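## Task

Same bracket job: a printed bracket on the table still carries one or more ribbed support blocks under its overhangs, made of the same plastic and colour. Every block must end up in the scrap tray, entirely inside its walls, with the bracket left standing on the table. Its two slender legs, one beneath each end of the top bar, must not be broken off or the task fails. The 'finished part' picture shows the bracket alone, and all of it belongs to the bracket. The 'sliced job' picture shows the print as made, with supports coloured in greens; some of those may already be gone, and a block may be hidden behind the bracket or another block. In both pictures the same end of the top bar is on the left. At the end, release everything and move the arms away; nothing may depend on the robot holding it.

## Robot and tools

Robot: two arms, left_arm and right_arm, each with a parallel gripper and a wrist camera. The names are labels only; left_arm sits on the +y side. Shared scene frame: origin on the tabletop between the arms, +x pointing out over the table, +z up. Base positions: left_arm (+0.021, +0.235, +0.256) m, right_arm (+0.009, -0.227, +0.256) m, both slightly tilted. A mounting frame behind the arms is a fixed obstacle.

Gripper axes: fingers extend along the gripper's +z, and they open and close along its y axis. The reported end_effector_position is the point between the finger pads, just under 1 cm behind the tips.

Row layout (used by both motion tools): 14 numbers, each in [-1, 1]. First seven are left_arm: dx, dy, dz, rx, ry, rz, opening; last seven are the same for right_arm. Always send all 14 even if one arm stays still. dx..rz are an offset, not a pose: expressed in that gripper's own axes, relative to the gripper's measured pose at the start of the action (for the first action of a call, the pose in the latest result). Scale: 1.0 equals 0.6 m for dx, dy, dz and 180 degrees for rotation; rx, ry, rz form a single rotation vector. Opening is absolute, not an offset: +1 fully open (0.087 m), -1 closed.

execute_actions(actions): a list of actions; each action is a table of up to 15 rows, each row one control step of 1/30 s. If fewer than 15 rows, the last row is held for the remaining steps. Each row is measured from the action's start pose, not from the previous row, so rows are not cumulative. An empty list just returns state and images.

move(target, speed, blocking): target is one 14-number row as above, offsets from the pose in the scene's latest result. The gripper follows a straight path; both arms finish together, taking 0.5 to 10 s (cut off at 10 s). speed is the path top speed in m/s, 0.002 to 0.5, default 0.25; rotation rate is capped at twice that in rad/s. Paths do not avoid obstacles or the other arm, and the gripper may lag, drift or overshoot the speed, especially with a nearly straight arm. Faster motion and targets set deeper past a contact push harder. Opening is applied at the start. blocking=false returns after 0.5 s while motion continues; poll with wait(0) and do not send new rows or moves until a result shows it ended (or call stop).

wait(seconds): 0 to 10; lets the sim run with the last commands held; returns early if a running move finishes. stop(): brakes a running move (needs braking room; fingers keep moving). zoom_image(camera, region): camera is cam_high, cam_low, cam_left_wrist or cam_right_wrist; region [x0, y0, x1, y1] in image pixels from top-left, at most 504 by 504. All four images are 896x504. show_instructions(): shows the reference pictures. read_manual(section): licence texts only. finished_scene(scene): ends that scene irreversibly; the goal must already hold.

Controller behaviour: each step, a commanded pose is clipped to within 70 mm and 16 degrees of the measured pose, so large offsets take several actions; afterwards the arm only goes as far as its last clipped pose, so send the remainder next. Position takes priority over orientation. Joint friction may leave the gripper up to about 31 mm off, and tiny commands may not move it. Printed hand positions can be off, more at long reach. To keep an arm still, in a reply's first call send the offset back to its desired pose, then zeros afterwards, always with the desired opening.

Result lines: the state line gives each gripper's position (m) and quat_wxyz in the scene frame. Hand target lines show where the controller is currently driving each gripper. grip_measured is the finger opening on the command scale; the last Joint positions value is opening in metres. Joint torques are raw drive outputs (nonzero in free air, noisy). The move: line reports how the move ended (done, off_target, moving, held, fault) and limits (paced = pose clipped, held = steps blocked, after which the arm can suddenly speed up), plus each gripper's distance to target. "pose unreachable" means the clearance check altered that arm's command. FAULT lines mean an arm stopped. MOTOR HOT warns from 75 °C; at 90 °C the arm halts for 10 s, at 100 °C it goes limp and falls.

Gripping: command an opening below grip_measured to hold; about 0.02 below is firm, smaller margins lighter. Per-pad force is roughly 20 N; a fast close can squeeze harder. Readings may be off by about 1 mm.

Avoid: breaking the bracket's legs (prying or pressing hard near them), knocking or dropping anything off the table, arms hitting or pushing each other, fast impacts and hard pushes, dropping blocks outside the tray, and long holding under load (heats motors). Objects may occasionally get a small external nudge. Finish with grippers open and arms pulled away.

Each tool is called after "Call:" as name(argument=value, ...) on one line, values as JSON.

## Session

Call:
show_instructions()

Call:
execute_actions(actions=[])

Reference images for this scene: finished part, sliced job.

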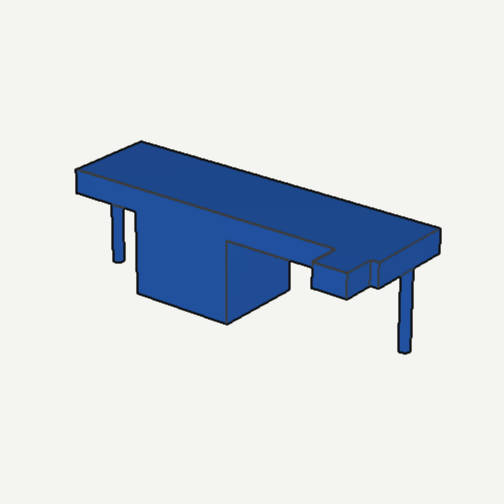

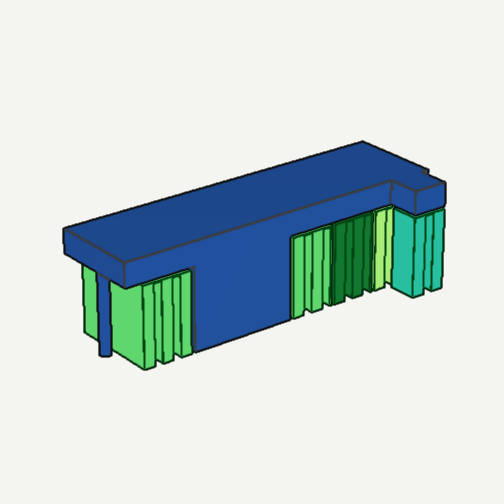

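Scene clock: 0.00 s.
left_arm: end_effector_position=(-0.0234, +0.7350, +0.3996) grip_measured=+0.996 end_effector_quat_wxyz=(-0.129, +0.023, +0.853, +0.505) | right_arm: end_effector_position=(+0.1990, -0.1472, +0.1466) grip_measured=+1.000 end_effector_quat_wxyz=(-0.443, -0.427, +0.709, +0.344)
Joint positions: left_arm=[1.487 1.658 0.975 0.233 0.013 1.538 0.087] | right_arm=[ 0.114  2.562  1.618 -1.497 -0.329 -1.01   0.087]
Joint velocities: left_arm=[ 0.017 -0.002 -0.007 -0.037 -0.022 -0.007 -0.   ] | right_arm=[-0.012 -0.002 -0.007 -0.081 -0.051 -0.081  0.   ]
Joint torques (N m, as the arm reports them, + toward a larger angle): no reading
Motor temperatures (°C, as the motors report them): left_arm=[26 45 30 33 25 25] | right_arm=[26 52 29 27 25 27]
Hand target (left_arm): -0.023, +0.735, +0.400; -0.129, +0.023, +0.853, +0.505
Hand target (right_arm): +0.199, -0.147, +0.147; -0.443, -0.427, +0.709, +0.344
camera_calibration (this result's frames):
cam_left_wrist: T_world_to_cam=[[-0.166638, -0.481642, -0.860379, 0.691347], [-0.470237, -0.728139, 0.498689, 0.339416], [-0.866666, 0.487682, -0.10515, -0.198581], [0, 0, 0, 1]] pos_world=[0.102707, 0.676968, 0.404677]
cam_right_wrist: T_world_to_cam=[[0.298466, -0.417241, -0.858387, 0.0063098], [0.551471, -0.658658, 0.511907, -0.262414], [-0.778972, -0.626162, 0.0335088, 0.198143], [0, 0, 0, 1]] pos_world=[0.297178, -0.0461387, 0.133108]

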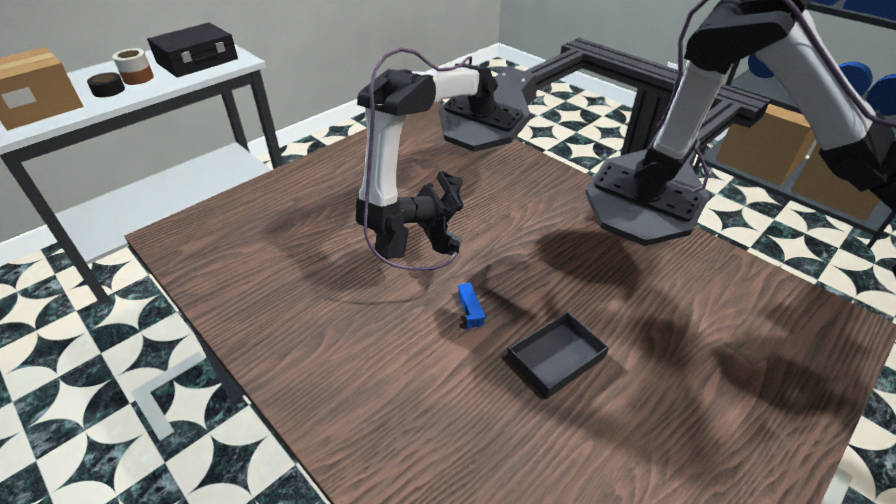

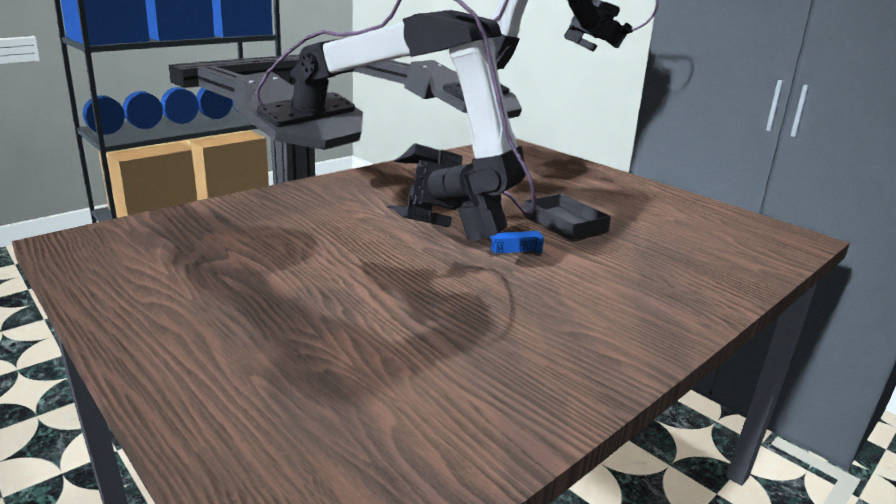

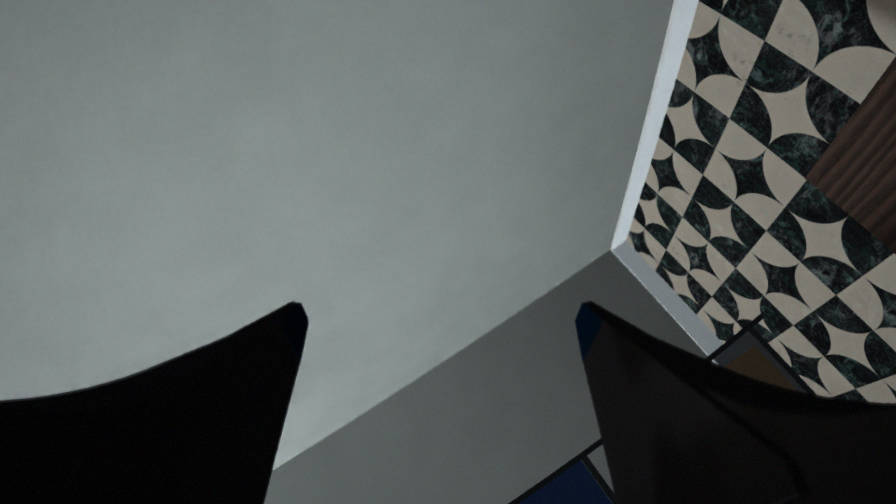

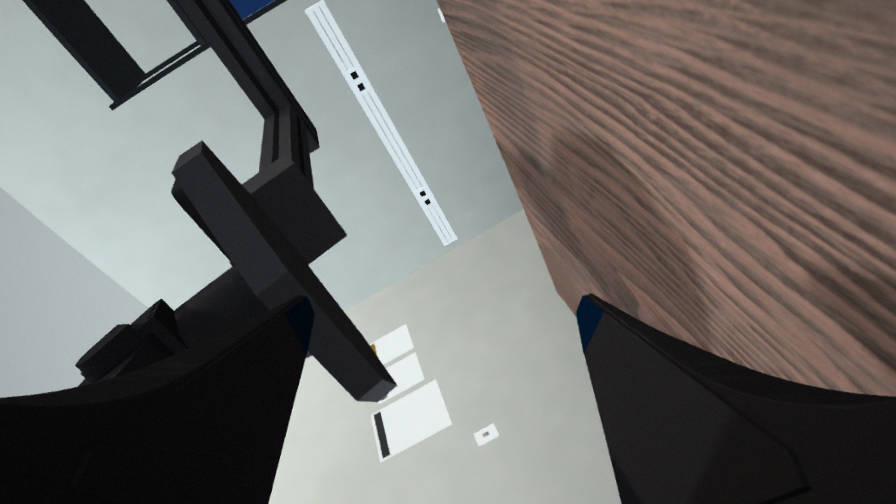

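Call:
zoom_image(camera="cam_high", region=[430, 270, 520, 340])

Call:
zoom_image(camera="cam_low", region=[470, 215, 570, 270])

Region (430, 270, 520, 340) of cam_high's 896x504 image, scaled by 5.600, with more detail than that image has.

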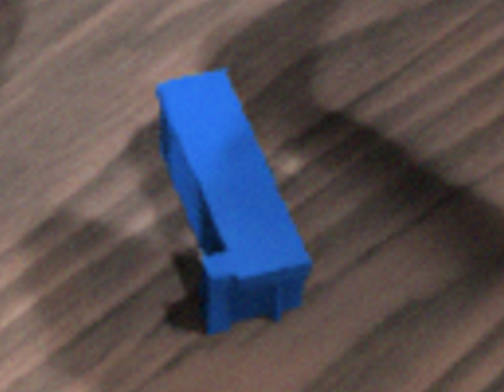

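Region (470, 215, 570, 270) of cam_low's 896x504 image, scaled by 5.040, with more detail than that image has; it fills the top 277 rows of this view, and the rest is white.

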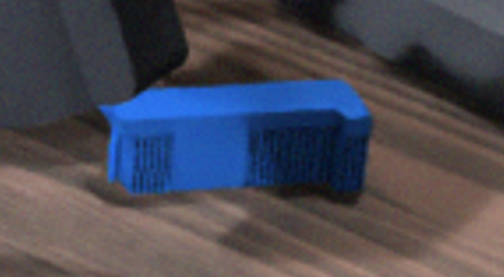

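Call:
move(target=[-0.605,-0.2195,-0.295,0.224,-0.183,-0.3725,1, -0.3095,0.054,-0.077,0.353,-0.1383,0.003,1], speed=0.3)

Scene clock: 123.17 s.
left_arm: end_effector_position=(+0.3478, +0.5543, +0.3038) grip_measured=+0.996 end_effector_quat_wxyz=(+0.413, -0.342, +0.827, +0.169) | right_arm: end_effector_position=(+0.2836, +0.0348, +0.1351) grip_measured=+1.000 end_effector_quat_wxyz=(+0.012, -0.504, +0.864, +0.010)
Joint positions: left_arm=[ 0.707  1.428  0.845  0.181  0.17  -0.09   0.087] | right_arm=[ 0.68   2.112  1.352 -0.569  0.176 -0.251  0.087]
Joint velocities: left_arm=[ 0.012 -0.002 -0.002 -0.066  0.066  0.037 -0.001] | right_arm=[ 0.002 -0.007 -0.012  0.037 -0.022 -0.051  0.   ]
Joint torques (N m, as the arm reports them, + toward a larger angle): left_arm=[ 0.73 -4.84  5.02  1.86 -0.03 -0.23] | right_arm=[  2.35 -11.58   3.02   0.48   0.01   0.14]
Motor temperatures (°C, as the motors report them): left_arm=[26 48 37 40 25 25] | right_arm=[26 64 28 33 25 27]
Hand target (left_arm): +0.342, +0.546, +0.282; +0.393, -0.351, +0.835, +0.157
Hand target (right_arm): +0.276, +0.030, +0.132; +0.005, -0.504, +0.863, +0.004
Off the commanded pose (left_arm): 0.026 m, 3 deg.
Off the commanded pose (right_arm): 0.010 m, 2 deg.
move: off_target (left_arm)
camera_calibration (this result's frames):
cam_left_wrist: T_world_to_cam=[[0.711494, -0.702685, 0.00319323, 0.138503], [-0.701625, -0.710657, -0.0518516, 0.668123], [0.0387046, 0.0346517, -0.99865, 0.408829], [0, 0, 0, 1]] pos_world=[0.354404, 0.557964, 0.442478]
cam_right_wrist: T_world_to_cam=[[0.8606, -0.509274, -0.00285435, -0.224662], [-0.334714, -0.569825, 0.750511, 0.0326495], [-0.383842, -0.644934, -0.660852, 0.360706], [0, 0, 0, 1]] pos_world=[0.342726, 0.136821, 0.213228]

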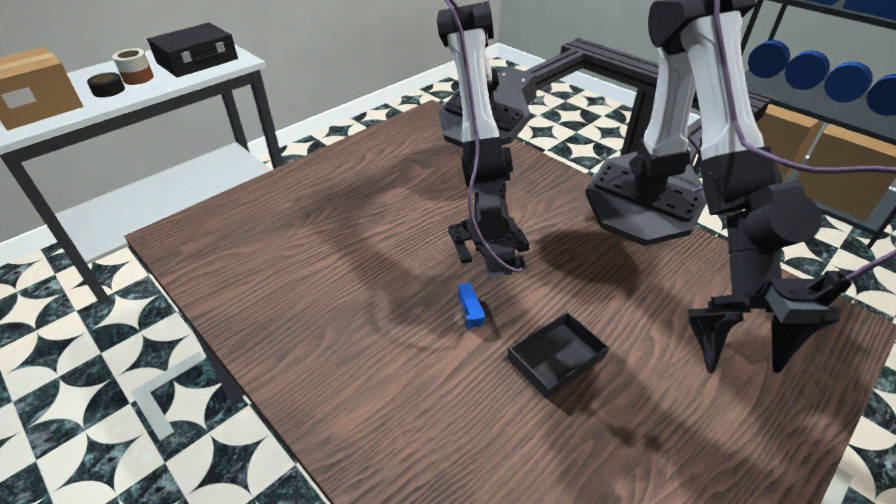

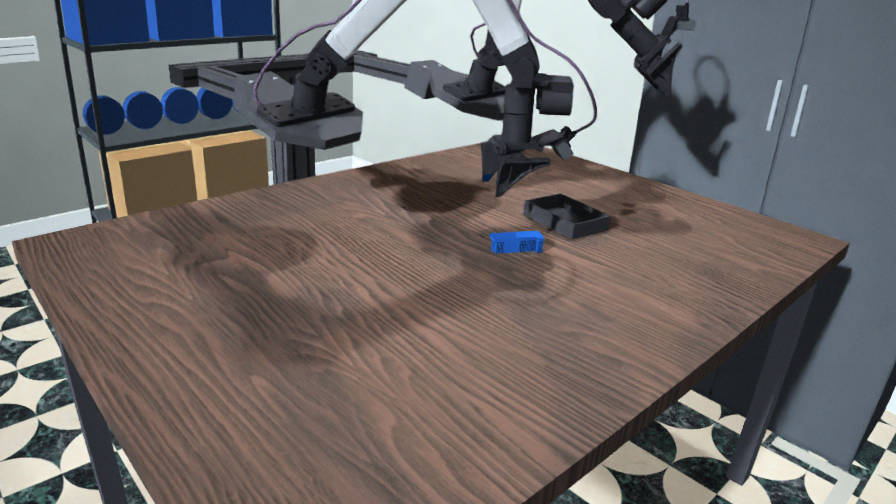

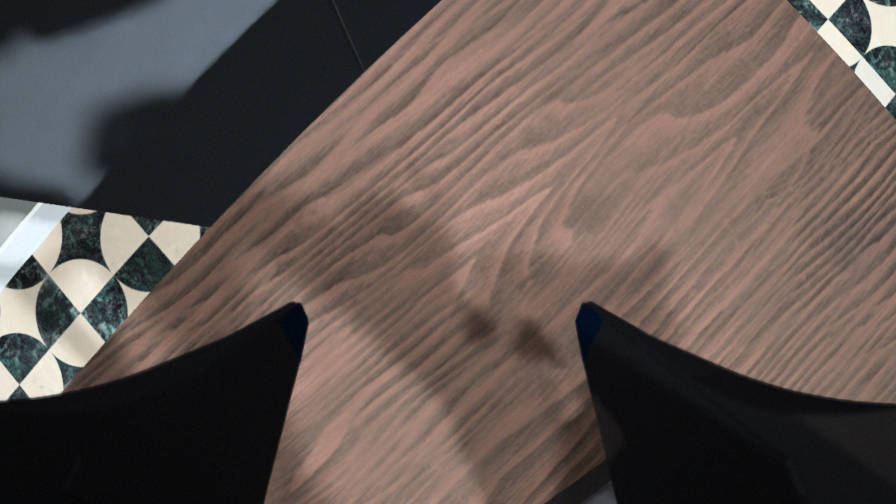

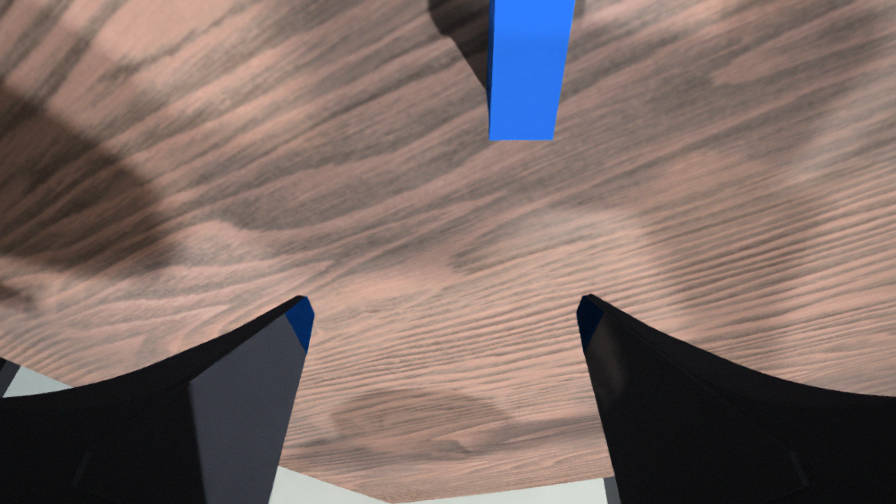

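Call:
execute_actions(actions=[])

Scene clock: 132.80 s.
left_arm: end_effector_position=(+0.3480, +0.5543, +0.3040) grip_measured=+0.996 end_effector_quat_wxyz=(+0.414, -0.343, +0.826, +0.169) | right_arm: end_effector_position=(+0.2838, +0.0348, +0.1351) grip_measured=+1.000 end_effector_quat_wxyz=(+0.013, -0.504, +0.864, +0.010)
Joint positions: left_arm=[ 0.707  1.428  0.845  0.183  0.17  -0.092  0.087] | right_arm=[ 0.68   2.112  1.352 -0.568  0.178 -0.251  0.087]
Joint velocities: left_arm=[-0.017  0.007  0.002  0.051 -0.022  0.022 -0.   ] | right_arm=[ 0.002  0.007  0.002  0.007 -0.037 -0.037  0.   ]
Joint torques (N m, as the arm reports them, + toward a larger angle): left_arm=[ 0.79 -4.88  4.96  1.87 -0.03 -0.23] | right_arm=[  2.34 -11.56   3.06   0.47   0.     0.09]
Motor temperatures (°C, as the motors report them): left_arm=[26 47 36 40 25 25] | right_arm=[26 65 29 32 25 27]
Hand target (left_arm): +0.342, +0.546, +0.282; +0.393, -0.351, +0.835, +0.157
Hand target (right_arm): +0.276, +0.030, +0.132; +0.005, -0.505, +0.863, +0.004
Off the commanded pose (left_arm): 0.026 m, 3 deg.
Off the commanded pose (right_arm): 0.010 m, 2 deg.
camera_calibration (this result's frames):
cam_left_wrist: T_world_to_cam=[[0.71211, -0.702053, 0.00460707, 0.137414], [-0.700886, -0.711277, -0.05333, 0.668889], [0.0407174, 0.0347478, -0.998566, 0.408221], [0, 0, 0, 1]] pos_world=[0.354339, 0.558052, 0.442675]
cam_right_wrist: T_world_to_cam=[[0.860318, -0.509756, -0.00158514, -0.224954], [-0.33603, -0.569452, 0.750205, 0.0331531], [-0.383324, -0.644882, -0.661203, 0.360698], [0, 0, 0, 1]] pos_world=[0.342936, 0.136815, 0.213266]

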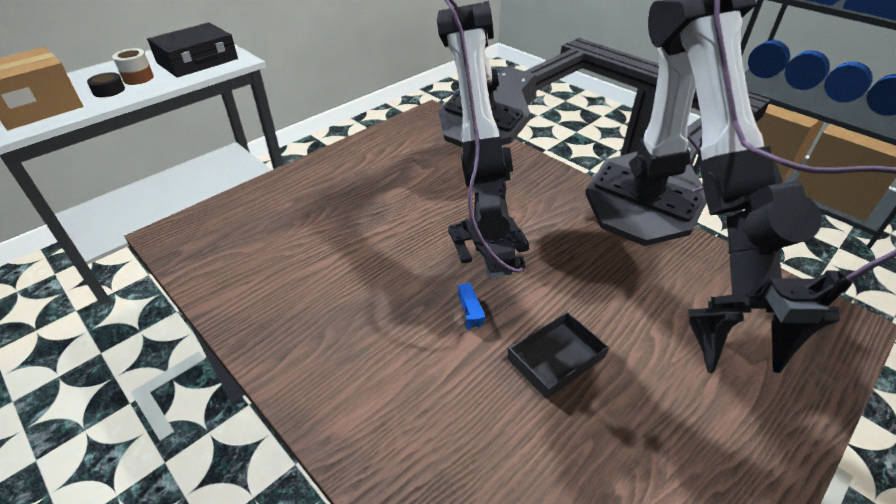

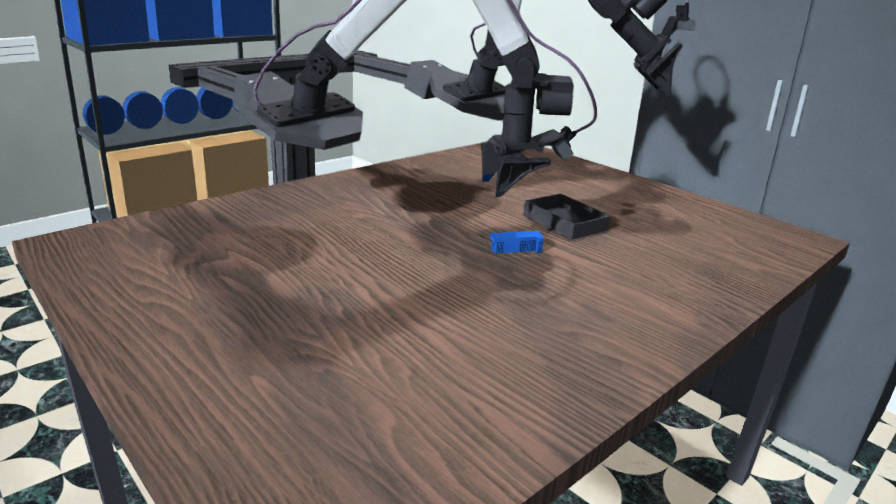

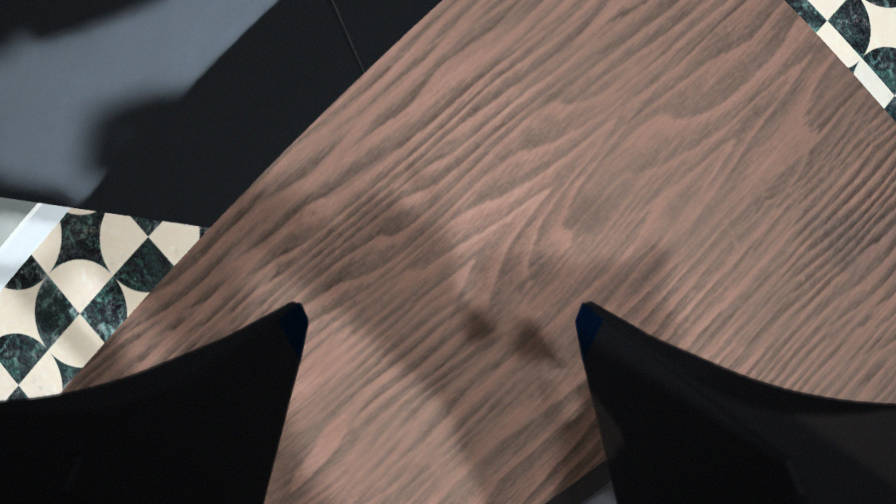

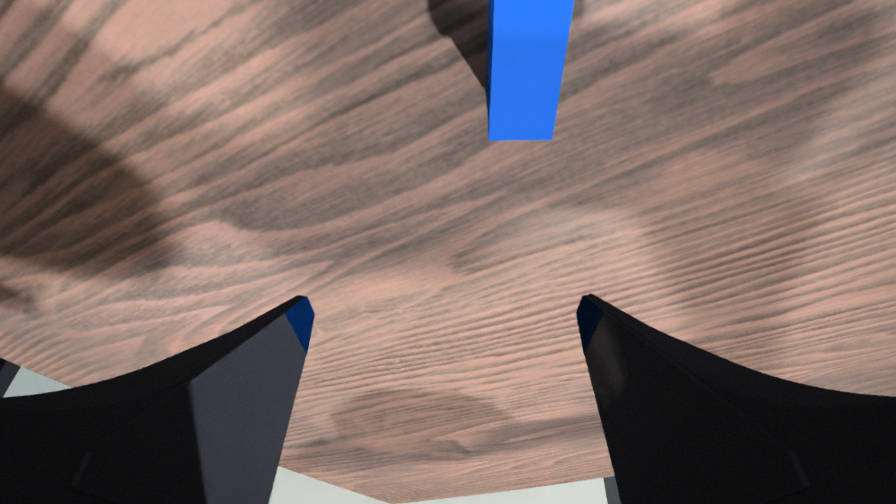

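Call:
zoom_image(camera="cam_high", region=[410, 250, 540, 350])

Call:
zoom_image(camera="cam_low", region=[460, 200, 620, 280])

Call:
show_instructions()

Region (410, 250, 540, 350) of cam_high's 896x504 image, scaled by 3.877, with more detail than that image has; it fills the top 388 rows of this view, and the rest is white.

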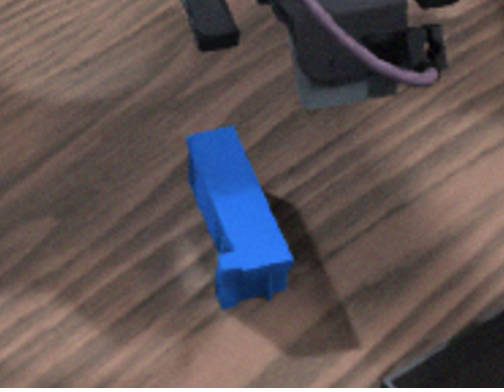

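Region (460, 200, 620, 280) of cam_low's 896x504 image, scaled by 3.150, with more detail than that image has.

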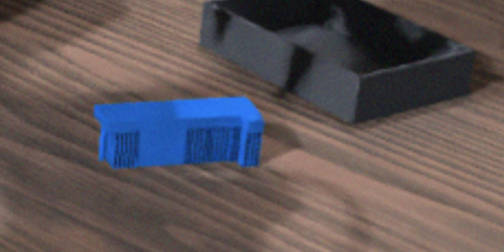

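Reference images for this scene: finished part, sliced job.

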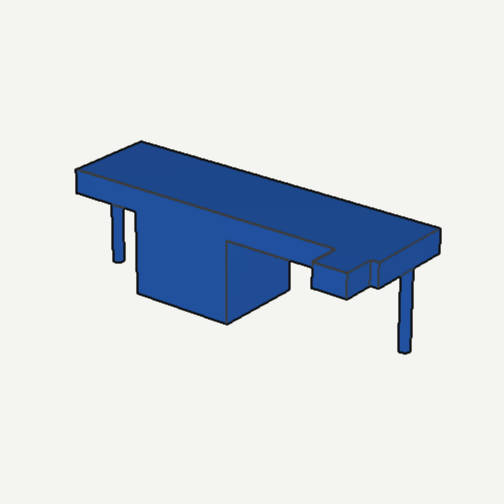

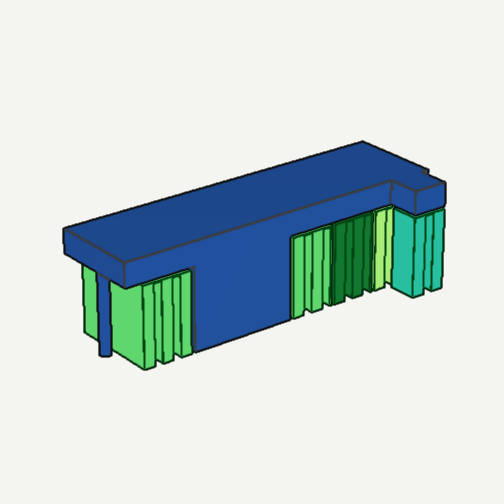

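Call:
move(target=[0.6147, -0.598, -0.3314, 0.4084, 0.0632, 0.8176, 1.0, 0.3044, -0.2879, -0.0526, 0.2375, -0.0762, -0.2118, -1.0], speed=0.4)

Scene clock: 257.17 s.
left_arm: end_effector_position=(+0.3436, +0.0366, +0.1484) grip_measured=+0.996 end_effector_quat_wxyz=(+0.021, +0.843, +0.538, +0.011) | right_arm: end_effector_position=(+0.3213, -0.2332, +0.1418) grip_measured=-0.981 end_effector_quat_wxyz=(-0.208, +0.729, -0.608, +0.236)
Joint positions: left_arm=[-0.903  2.04   1.183 -0.501 -0.24   1.312  0.087] | right_arm=[ 0.011  1.8    0.19   0.958  0.094 -1.631  0.001]
Joint velocities: left_arm=[-0.002  0.002 -0.007 -0.125 -0.051  0.037 -0.001] | right_arm=[ 0.002  0.002 -0.007 -0.051 -0.051 -0.081 -0.001]
Joint torques (N m, as the arm reports them, + toward a larger angle): left_arm=[-5.93 -5.54  5.99  0.45  0.32 -0.13] | right_arm=[ 0.6  -6.23  1.4   2.74 -1.24  0.5 ]
Motor temperatures (°C, as the motors report them): left_arm=[25 41 34 42 25 25] | right_arm=[26 65 29 31 25 27]
Hand target (left_arm): +0.328, +0.023, +0.134; +0.010, +0.855, +0.518, -0.005
Hand target (right_arm): +0.346, -0.210, +0.158; -0.289, +0.711, -0.596, +0.236
Off the commanded pose (left_arm): 0.022 m, 4 deg.
Off the commanded pose (right_arm): 0.037 m, 10 deg.
move: off_target (left_arm, right_arm)
camera_calibration (this result's frames):
cam_left_wrist: T_world_to_cam=[[-0.907709, 0.416092, -0.0541407, 0.302144], [0.231343, 0.603921, 0.762732, -0.200275], [0.350063, 0.679813, -0.644445, 0.088545], [0, 0, 0, 1]] pos_world=[0.289595, -0.0649637, 0.226176]
cam_right_wrist: T_world_to_cam=[[0.789042, 0.155148, 0.594425, -0.300372], [-0.376837, -0.641938, 0.667765, -0.104005], [0.485187, -0.750896, -0.448051, -0.127327], [0, 0, 0, 1]] pos_world=[0.259591, -0.115772, 0.190951]

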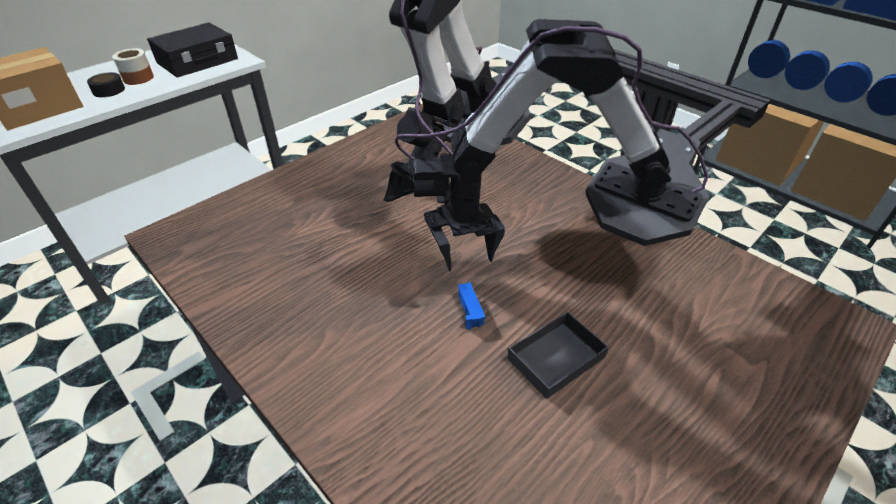

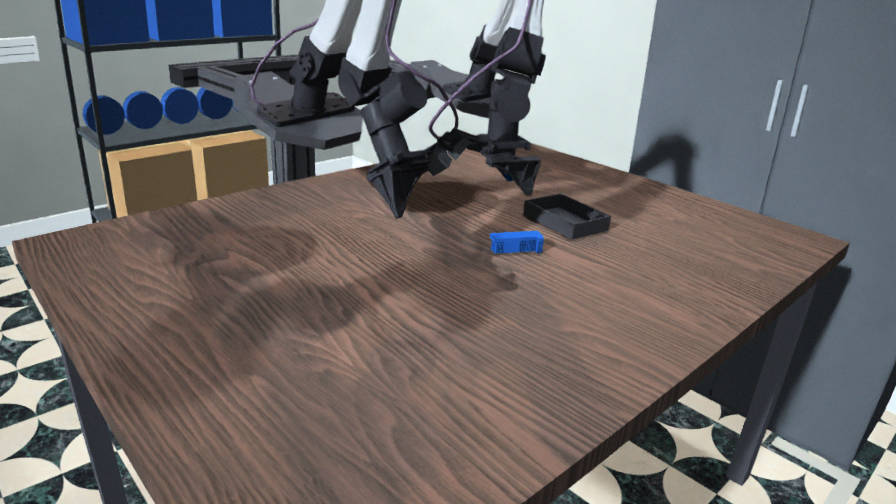

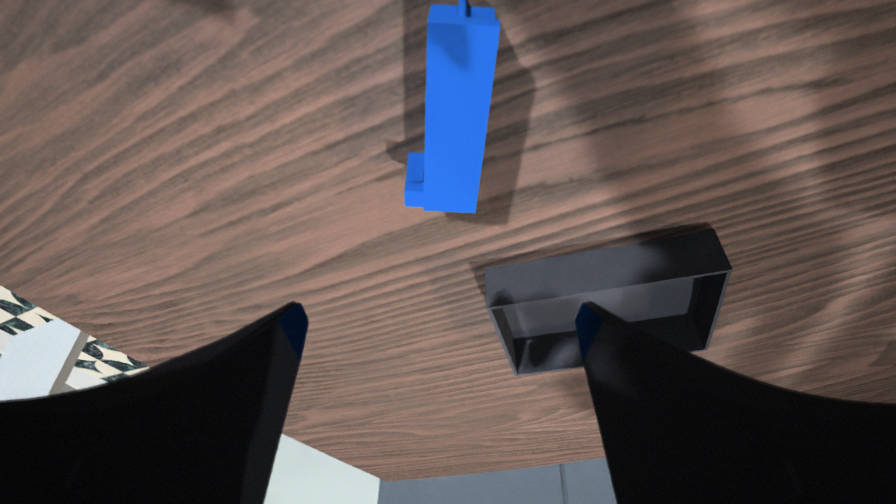

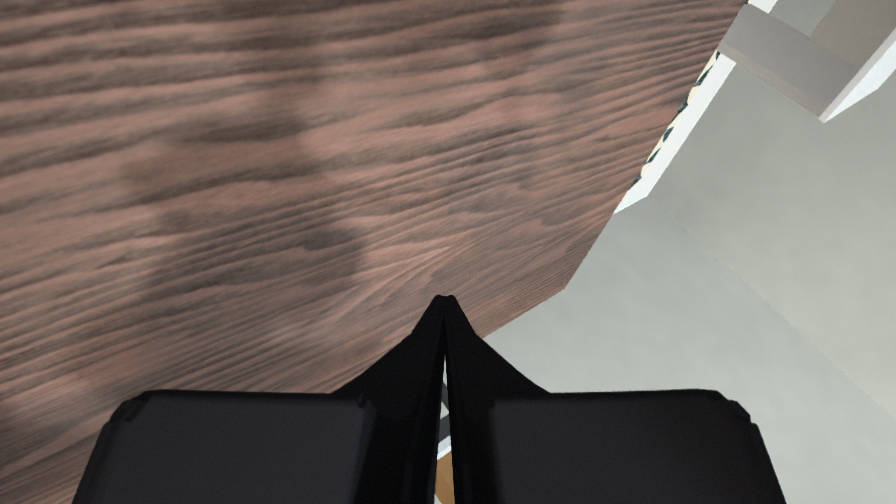

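Call:
move(target=[0, 0, 0, 0, 0, 0, 1.0, 0.22, 0, 0, 0, 0, 0, -1.0], speed=0.25)

Scene clock: 261.53 s.
left_arm: end_effector_position=(+0.3438, +0.0374, +0.1486) grip_measured=+0.996 end_effector_quat_wxyz=(+0.020, +0.843, +0.538, +0.011) | right_arm: end_effector_position=(+0.3340, -0.3561, +0.1478) grip_measured=-0.981 end_effector_quat_wxyz=(-0.205, +0.729, -0.613, +0.224)
Joint positions: left_arm=[-0.902  2.04   1.183 -0.503 -0.241  1.313  0.087] | right_arm=[-0.59   1.77   0.341  0.696 -0.381 -2.007  0.001]
Joint velocities: left_arm=[-0.007  0.002 -0.007  0.095 -0.037  0.037 -0.   ] | right_arm=[-0.002 -0.007 -0.027  0.007 -0.051  0.037  0.001]
Joint torques (N m, as the arm reports them, + toward a larger angle): left_arm=[-2.34 -9.36  4.98  0.42  0.14 -0.17] | right_arm=[-2.5  -7.5   4.1   1.19 -0.31 -0.02]
Motor temperatures (°C, as the motors report them): left_arm=[26 41 34 41 25 25] | right_arm=[26 63 28 32 26 27]
Hand target (left_arm): +0.344, +0.037, +0.148; +0.021, +0.843, +0.538, +0.011
Hand target (right_arm): +0.343, -0.362, +0.155; -0.207, +0.729, -0.608, +0.235
Off the commanded pose (left_arm): 0.001 m, 0 deg.
Off the commanded pose (right_arm): 0.012 m, 2 deg.
move: off_target (right_arm)
camera_calibration (this result's frames):
cam_left_wrist: T_world_to_cam=[[-0.907765, 0.416083, -0.053271, 0.301906], [0.231206, 0.602248, 0.764095, -0.201086], [0.350009, 0.681302, -0.6429, 0.0877921], [0, 0, 0, 1]] pos_world=[0.289824, -0.0643271, 0.226173]
cam_right_wrist: T_world_to_cam=[[0.803372, 0.144327, 0.577722, -0.30105], [-0.363588, -0.649449, 0.667847, -0.189229], [0.471589, -0.746583, -0.469274, -0.213869], [0, 0, 0, 1]] pos_world=[0.273912, -0.239116, 0.199936]

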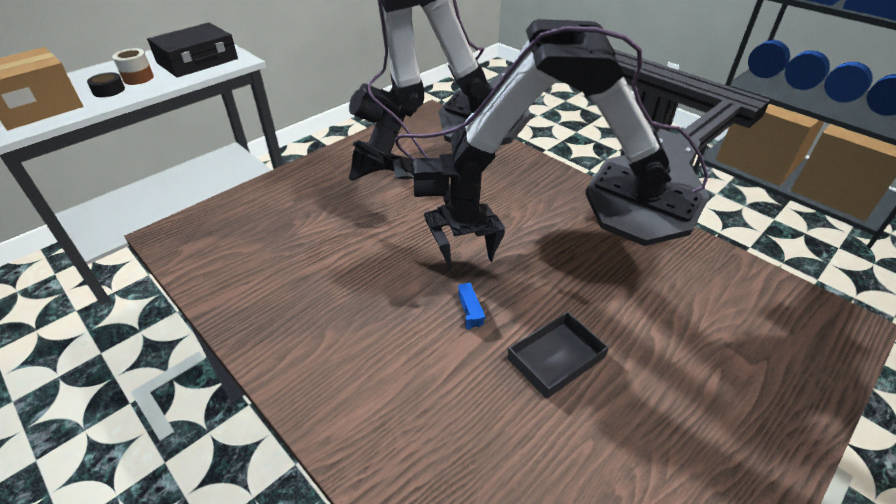

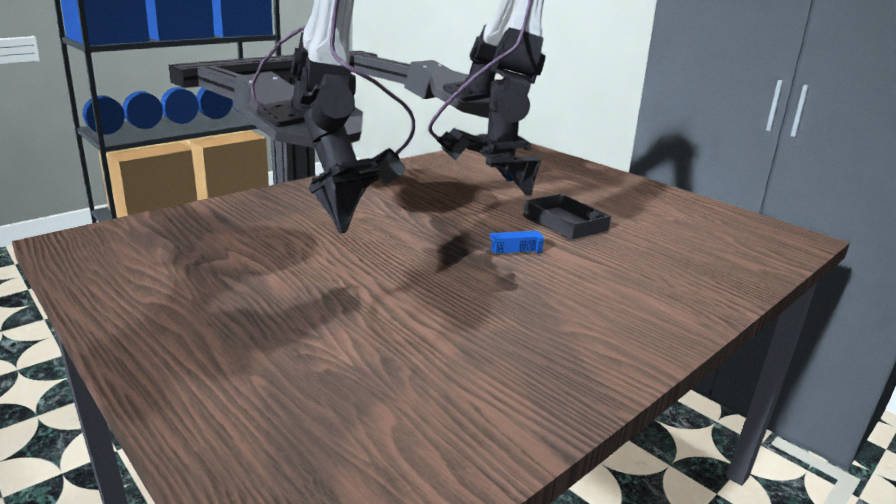

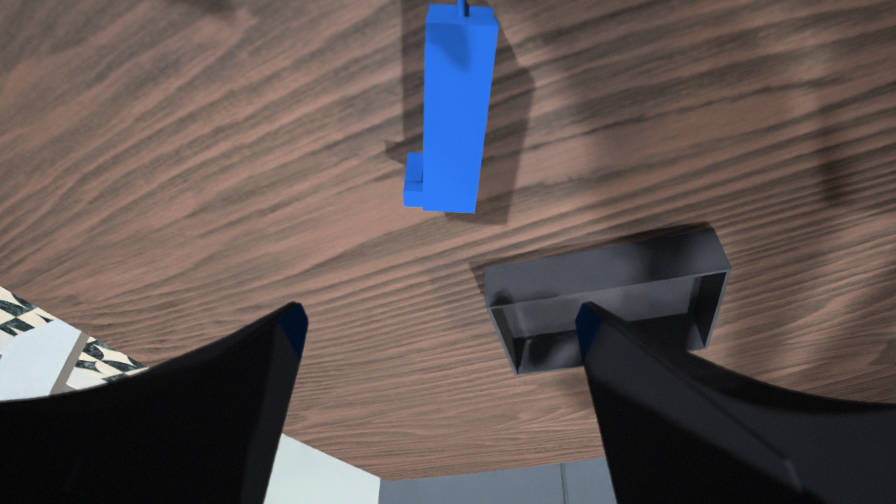

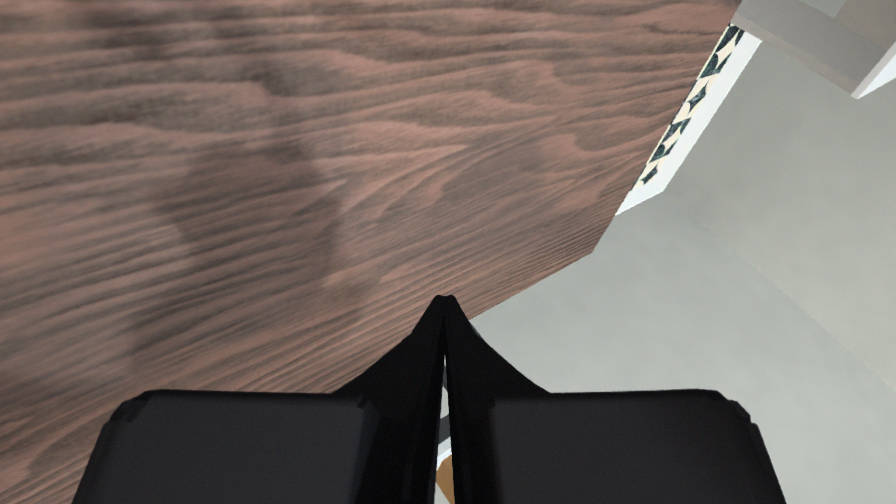

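Call:
zoom_image(camera="cam_left_wrist", region=[340, 0, 580, 240])

Region (340, 0, 580, 240) of cam_left_wrist's 896x504 image, scaled by 2.100, with more detail than that image has.

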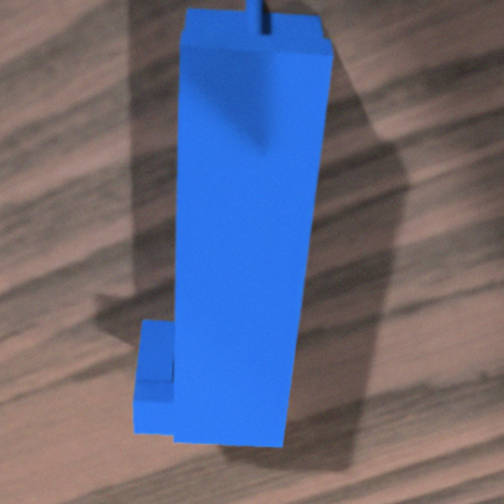

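Call:
move(target=[-0.0048, -0.0147, 0.172, 0.0145, 0.001, 0.01, 1.0, 0, 0, 0, 0, 0, 0, -1.0], speed=0.15)

Scene clock: 285.17 s.
left_arm: end_effector_position=(+0.3327, +0.0380, +0.0517) grip_measured=+0.996 end_effector_quat_wxyz=(-0.005, +0.853, +0.521, +0.002) | right_arm: end_effector_position=(+0.3337, -0.3558, +0.1475) grip_measured=-0.981 end_effector_quat_wxyz=(-0.205, +0.730, -0.613, +0.223)
Joint positions: left_arm=[-0.859  2.338  1.215 -0.282 -0.231  1.382  0.087] | right_arm=[-0.59   1.77   0.341  0.693 -0.382 -2.008  0.001]
Joint velocities: left_arm=[-0.022  0.002 -0.002 -0.022 -0.037 -0.007 -0.001] | right_arm=[-0.002 -0.007 -0.007 -0.007  0.007 -0.051  0.   ]
Joint torques (N m, as the arm reports them, + toward a larger angle): left_arm=[-1.13 -8.37  5.11  0.43  0.21 -0.11] | right_arm=[-1.5  -6.43  2.14  1.33 -0.24  0.1 ]
Motor temperatures (°C, as the motors report them): left_arm=[26 46 34 37 25 25] | right_arm=[26 58 29 32 25 27]
Hand target (left_arm): +0.338, +0.037, +0.045; -0.000, +0.851, +0.524, +0.001
Hand target (right_arm): +0.334, -0.356, +0.148; -0.205, +0.729, -0.613, +0.224
Off the commanded pose (left_arm): 0.009 m, 1 deg.
Off the commanded pose (right_arm): 0.001 m, 0 deg.
move: done
camera_calibration (this result's frames):
cam_left_wrist: T_world_to_cam=[[-0.891916, 0.452201, -0.000614241, 0.277064], [0.286906, 0.566939, 0.772182, -0.142449], [0.34953, 0.688545, -0.635401, 0.0285278], [0, 0, 0, 1]] pos_world=[0.278016, -0.0641716, 0.128293]
cam_right_wrist: T_world_to_cam=[[0.804192, 0.144647, 0.576501, -0.300628], [-0.361627, -0.650682, 0.667712, -0.189985], [0.471701, -0.745447, -0.470965, -0.212992], [0, 0, 0, 1]] pos_world=[0.273527, -0.238909, 0.199856]

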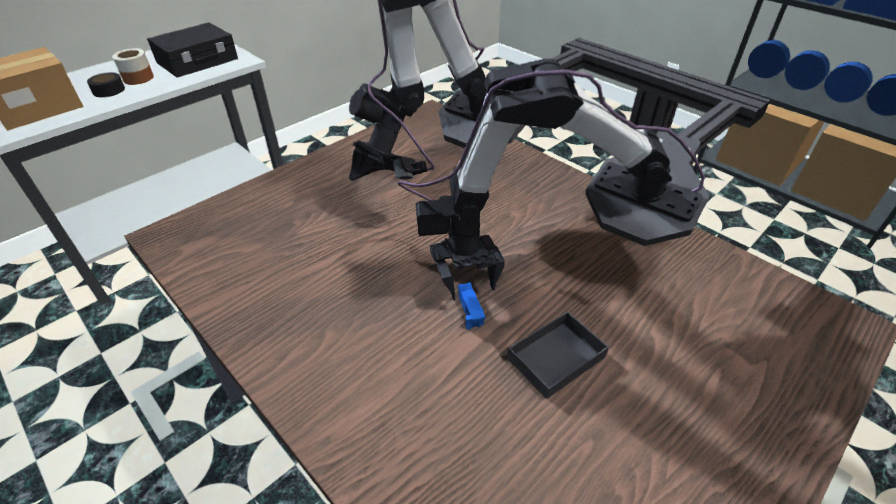

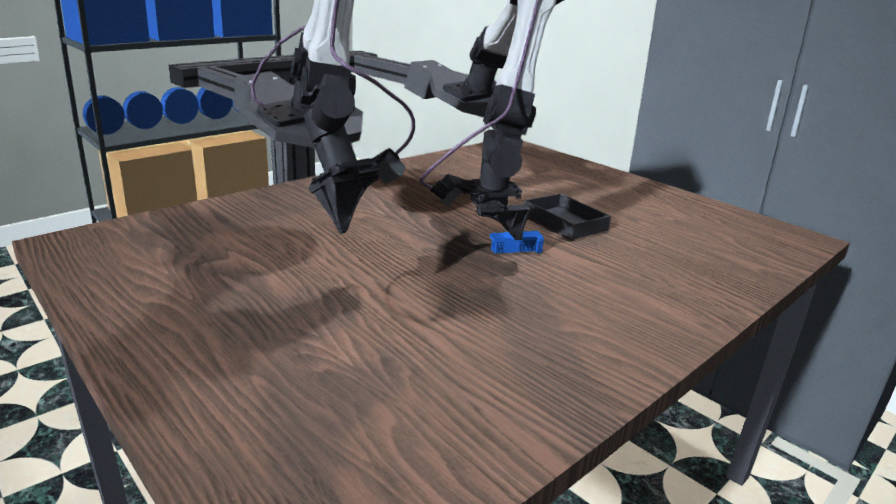

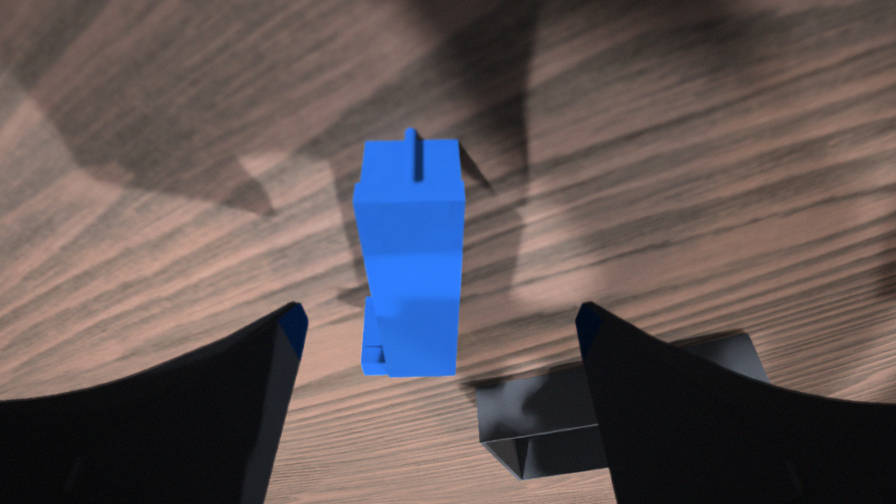

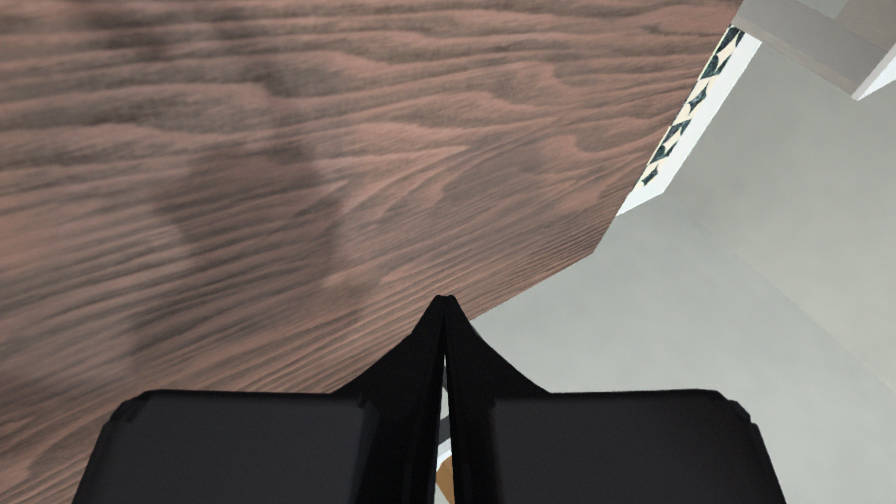

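Call:
zoom_image(camera="cam_low", region=[470, 190, 570, 265])

Region (470, 190, 570, 265) of cam_low's 896x504 image, scaled by 5.040, with more detail than that image has; it fills the top 378 rows of this view, and the rest is white.

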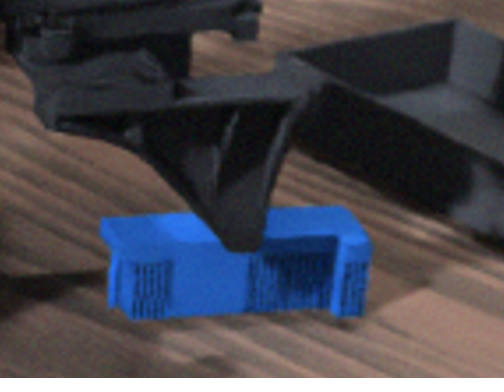

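Call:
zoom_image(camera="cam_low", region=[485, 222, 549, 262])

Region (485, 222, 549, 262) of cam_low's 896x504 image, scaled by 7.875, with more detail than that image has; it fills the top 315 rows of this view, and the rest is white.

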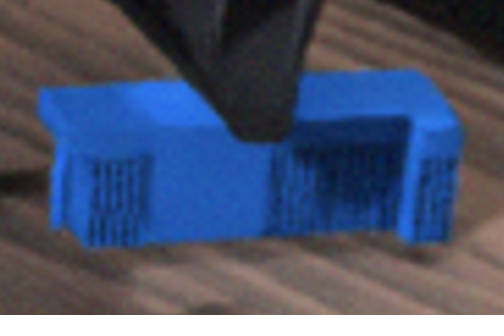

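Call:
zoom_image(camera="cam_left_wrist", region=[280, 120, 550, 390])

Region (280, 120, 550, 390) of cam_left_wrist's 896x504 image, scaled by 1.867, with more detail than that image has.

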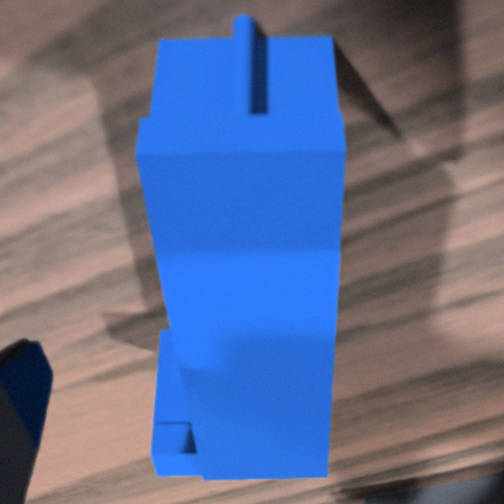

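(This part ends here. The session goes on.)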